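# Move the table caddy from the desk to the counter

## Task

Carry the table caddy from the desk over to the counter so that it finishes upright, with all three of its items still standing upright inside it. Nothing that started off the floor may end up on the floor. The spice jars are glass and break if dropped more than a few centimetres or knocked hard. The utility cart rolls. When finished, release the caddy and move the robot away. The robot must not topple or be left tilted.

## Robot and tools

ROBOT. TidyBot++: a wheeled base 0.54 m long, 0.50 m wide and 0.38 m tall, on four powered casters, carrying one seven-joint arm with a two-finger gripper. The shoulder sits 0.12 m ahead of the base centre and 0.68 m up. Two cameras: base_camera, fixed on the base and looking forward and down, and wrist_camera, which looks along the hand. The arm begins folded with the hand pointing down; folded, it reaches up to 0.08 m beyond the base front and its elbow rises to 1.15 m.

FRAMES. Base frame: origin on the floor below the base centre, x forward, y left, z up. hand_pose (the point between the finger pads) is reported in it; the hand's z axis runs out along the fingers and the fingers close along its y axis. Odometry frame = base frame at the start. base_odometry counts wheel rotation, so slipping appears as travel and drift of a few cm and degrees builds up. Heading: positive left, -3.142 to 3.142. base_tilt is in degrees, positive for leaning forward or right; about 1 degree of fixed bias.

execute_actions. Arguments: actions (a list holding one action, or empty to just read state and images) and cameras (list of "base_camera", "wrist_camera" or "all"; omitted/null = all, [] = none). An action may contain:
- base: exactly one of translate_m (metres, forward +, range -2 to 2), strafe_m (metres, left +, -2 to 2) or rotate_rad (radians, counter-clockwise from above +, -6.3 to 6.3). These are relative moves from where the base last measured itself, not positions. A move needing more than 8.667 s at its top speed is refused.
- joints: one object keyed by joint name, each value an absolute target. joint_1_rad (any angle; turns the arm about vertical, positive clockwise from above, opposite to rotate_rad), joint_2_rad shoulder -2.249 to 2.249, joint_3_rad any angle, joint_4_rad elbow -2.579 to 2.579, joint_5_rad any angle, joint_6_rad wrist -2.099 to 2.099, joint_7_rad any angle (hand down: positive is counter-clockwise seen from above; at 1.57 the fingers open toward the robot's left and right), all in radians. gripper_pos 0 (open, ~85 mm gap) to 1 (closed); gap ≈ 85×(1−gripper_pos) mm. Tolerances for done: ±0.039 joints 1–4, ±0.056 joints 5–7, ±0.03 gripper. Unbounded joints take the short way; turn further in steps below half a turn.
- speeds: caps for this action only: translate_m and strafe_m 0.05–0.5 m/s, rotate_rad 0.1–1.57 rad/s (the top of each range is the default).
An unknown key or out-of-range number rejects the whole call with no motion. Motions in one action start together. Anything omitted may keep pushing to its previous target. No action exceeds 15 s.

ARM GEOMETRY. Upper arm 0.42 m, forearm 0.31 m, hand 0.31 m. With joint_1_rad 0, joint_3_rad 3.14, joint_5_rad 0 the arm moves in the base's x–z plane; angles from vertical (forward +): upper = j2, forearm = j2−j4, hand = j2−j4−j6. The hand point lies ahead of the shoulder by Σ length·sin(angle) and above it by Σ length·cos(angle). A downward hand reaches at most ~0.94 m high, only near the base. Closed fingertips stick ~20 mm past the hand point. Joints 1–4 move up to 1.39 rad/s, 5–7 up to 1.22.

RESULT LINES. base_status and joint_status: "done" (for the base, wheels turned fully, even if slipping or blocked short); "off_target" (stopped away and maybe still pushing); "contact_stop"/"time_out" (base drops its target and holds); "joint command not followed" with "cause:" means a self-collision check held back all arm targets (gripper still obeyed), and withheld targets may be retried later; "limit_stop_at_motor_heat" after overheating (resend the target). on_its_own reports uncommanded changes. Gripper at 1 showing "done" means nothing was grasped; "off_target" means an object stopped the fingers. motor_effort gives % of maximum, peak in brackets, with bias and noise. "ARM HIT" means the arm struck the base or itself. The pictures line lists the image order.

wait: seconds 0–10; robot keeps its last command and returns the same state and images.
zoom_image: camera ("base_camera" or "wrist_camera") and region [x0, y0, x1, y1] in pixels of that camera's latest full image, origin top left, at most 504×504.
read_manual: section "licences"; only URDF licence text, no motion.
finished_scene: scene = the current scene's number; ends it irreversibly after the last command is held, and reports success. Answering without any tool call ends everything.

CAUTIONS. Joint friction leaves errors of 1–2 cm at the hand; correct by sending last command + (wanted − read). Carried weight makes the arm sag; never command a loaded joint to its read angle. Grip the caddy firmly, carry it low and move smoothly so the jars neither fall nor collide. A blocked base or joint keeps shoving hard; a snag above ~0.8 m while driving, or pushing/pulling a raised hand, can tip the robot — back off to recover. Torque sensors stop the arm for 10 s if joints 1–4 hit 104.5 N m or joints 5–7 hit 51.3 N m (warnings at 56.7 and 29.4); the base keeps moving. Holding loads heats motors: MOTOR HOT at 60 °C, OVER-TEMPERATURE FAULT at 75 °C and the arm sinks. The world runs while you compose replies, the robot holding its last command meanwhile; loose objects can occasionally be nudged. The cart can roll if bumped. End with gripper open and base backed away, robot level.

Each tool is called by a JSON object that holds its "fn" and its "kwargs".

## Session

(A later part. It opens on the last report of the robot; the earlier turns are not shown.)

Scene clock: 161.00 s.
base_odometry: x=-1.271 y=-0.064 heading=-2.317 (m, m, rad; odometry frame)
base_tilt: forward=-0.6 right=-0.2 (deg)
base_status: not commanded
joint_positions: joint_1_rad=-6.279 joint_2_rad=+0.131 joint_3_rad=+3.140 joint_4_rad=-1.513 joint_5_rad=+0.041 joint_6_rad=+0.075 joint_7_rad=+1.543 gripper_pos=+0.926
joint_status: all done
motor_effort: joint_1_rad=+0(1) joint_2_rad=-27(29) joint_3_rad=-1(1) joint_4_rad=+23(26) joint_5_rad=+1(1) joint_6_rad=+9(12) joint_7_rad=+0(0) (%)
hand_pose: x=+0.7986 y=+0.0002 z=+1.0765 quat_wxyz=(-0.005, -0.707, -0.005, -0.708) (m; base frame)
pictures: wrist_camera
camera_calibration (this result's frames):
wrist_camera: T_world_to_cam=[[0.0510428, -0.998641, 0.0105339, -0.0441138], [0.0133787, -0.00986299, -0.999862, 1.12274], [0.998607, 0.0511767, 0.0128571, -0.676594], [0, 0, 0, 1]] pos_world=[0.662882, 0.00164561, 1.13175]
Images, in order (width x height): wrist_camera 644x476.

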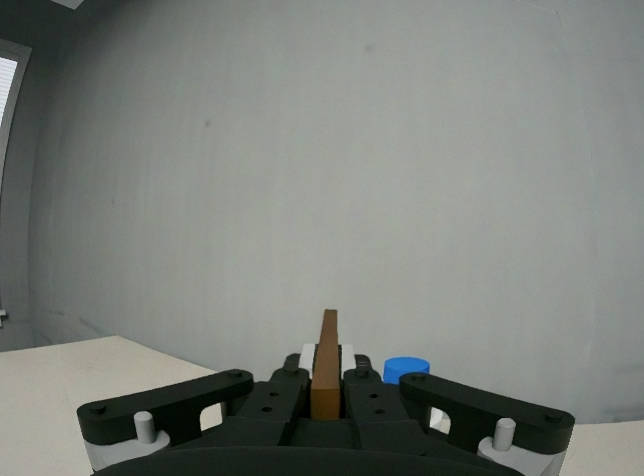

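{"fn": "execute_actions", "kwargs": {"actions": [{"joints": {"gripper_pos": 0.5}}], "cameras": ["wrist_camera"]}}

Scene clock: 162.23 s.
base_odometry: x=-1.271 y=-0.064 heading=-2.317 (m, m, rad; odometry frame)
base_tilt: forward=-0.6 right=-0.2 (deg)
base_status: not commanded
joint_positions: joint_1_rad=-6.279 joint_2_rad=+0.131 joint_3_rad=+3.140 joint_4_rad=-1.513 joint_5_rad=+0.041 joint_6_rad=+0.075 joint_7_rad=+1.543 gripper_pos=+0.500
joint_status: all done
motor_effort: joint_1_rad=-1(1) joint_2_rad=-27(28) joint_3_rad=+0(1) joint_4_rad=+23(23) joint_5_rad=+1(1) joint_6_rad=+9(9) joint_7_rad=+0(0) (%)
hand_pose: x=+0.7986 y=+0.0002 z=+1.0765 quat_wxyz=(-0.005, -0.707, -0.005, -0.708) (m; base frame)
pictures: wrist_camera
camera_calibration (this result's frames):
wrist_camera: T_world_to_cam=[[0.0510428, -0.998641, 0.0105339, -0.0441137], [0.0133792, -0.00986292, -0.999862, 1.12274], [0.998607, 0.0511767, 0.0128575, -0.676595], [0, 0, 0, 1]] pos_world=[0.662882, 0.00164559, 1.13175]
Images, in order (width x height): wrist_camera 644x476.

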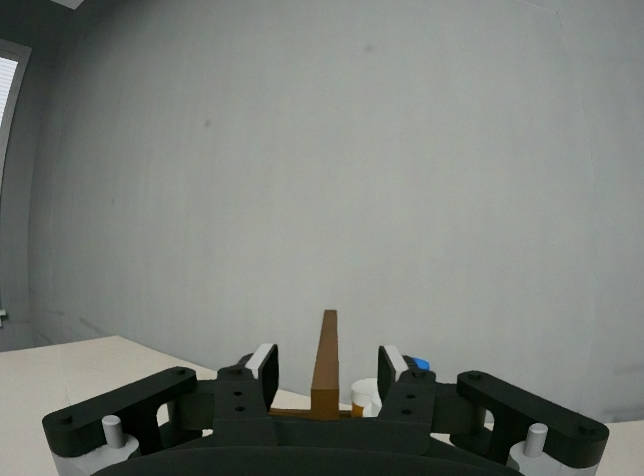

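Released cleanly. Now I'll back away and check the result.

{"fn": "execute_actions", "kwargs": {"actions": [{"base": {"translate_m": -0.45}}], "cameras": ["wrist_camera"]}}

Scene clock: 164.90 s.
base_odometry: x=-0.965 y=+0.266 heading=-2.318 (m, m, rad; odometry frame)
base_tilt: forward=-0.6 right=-0.2 (deg)
base_status: done
joint_positions: joint_1_rad=-6.279 joint_2_rad=+0.124 joint_3_rad=+3.140 joint_4_rad=-1.513 joint_5_rad=+0.041 joint_6_rad=+0.075 joint_7_rad=+1.543 gripper_pos=+0.500
joint_status: not commanded
motor_effort: joint_1_rad=+0(3) joint_2_rad=-27(30) joint_3_rad=+0(3) joint_4_rad=+23(24) joint_5_rad=+0(1) joint_6_rad=+9(9) joint_7_rad=-1(0) (%)
hand_pose: x=+0.7960 y=+0.0002 z=+1.0808 quat_wxyz=(-0.005, -0.704, -0.005, -0.710) (m; base frame)
pictures: wrist_camera
camera_calibration (this result's frames):
wrist_camera: T_world_to_cam=[[0.0509705, -0.998641, 0.0108893, -0.0443447], [0.0197804, -0.00989185, -0.999755, 1.12194], [0.998504, 0.0511734, 0.0192493, -0.680907], [0, 0, 0, 1]] pos_world=[0.659956, 0.00165799, 1.13526]
Images, in order (width x height): wrist_camera 644x476.

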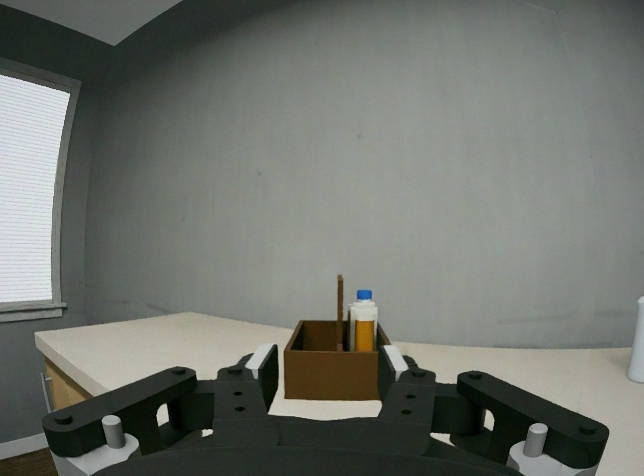

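{"fn": "zoom_image", "kwargs": {"camera": "wrist_camera", "region": [260, 260, 420, 420]}}

Region (260, 260, 420, 420) of wrist_camera's 644x476 image, scaled by 3.150.

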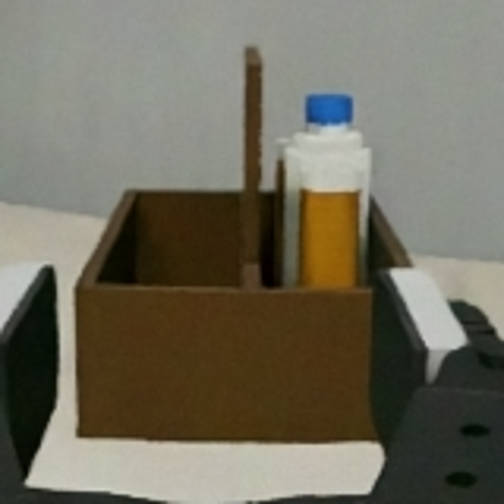

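{"fn": "finished_scene", "kwargs": {"scene": 1}}

The scene is finished: the task was done.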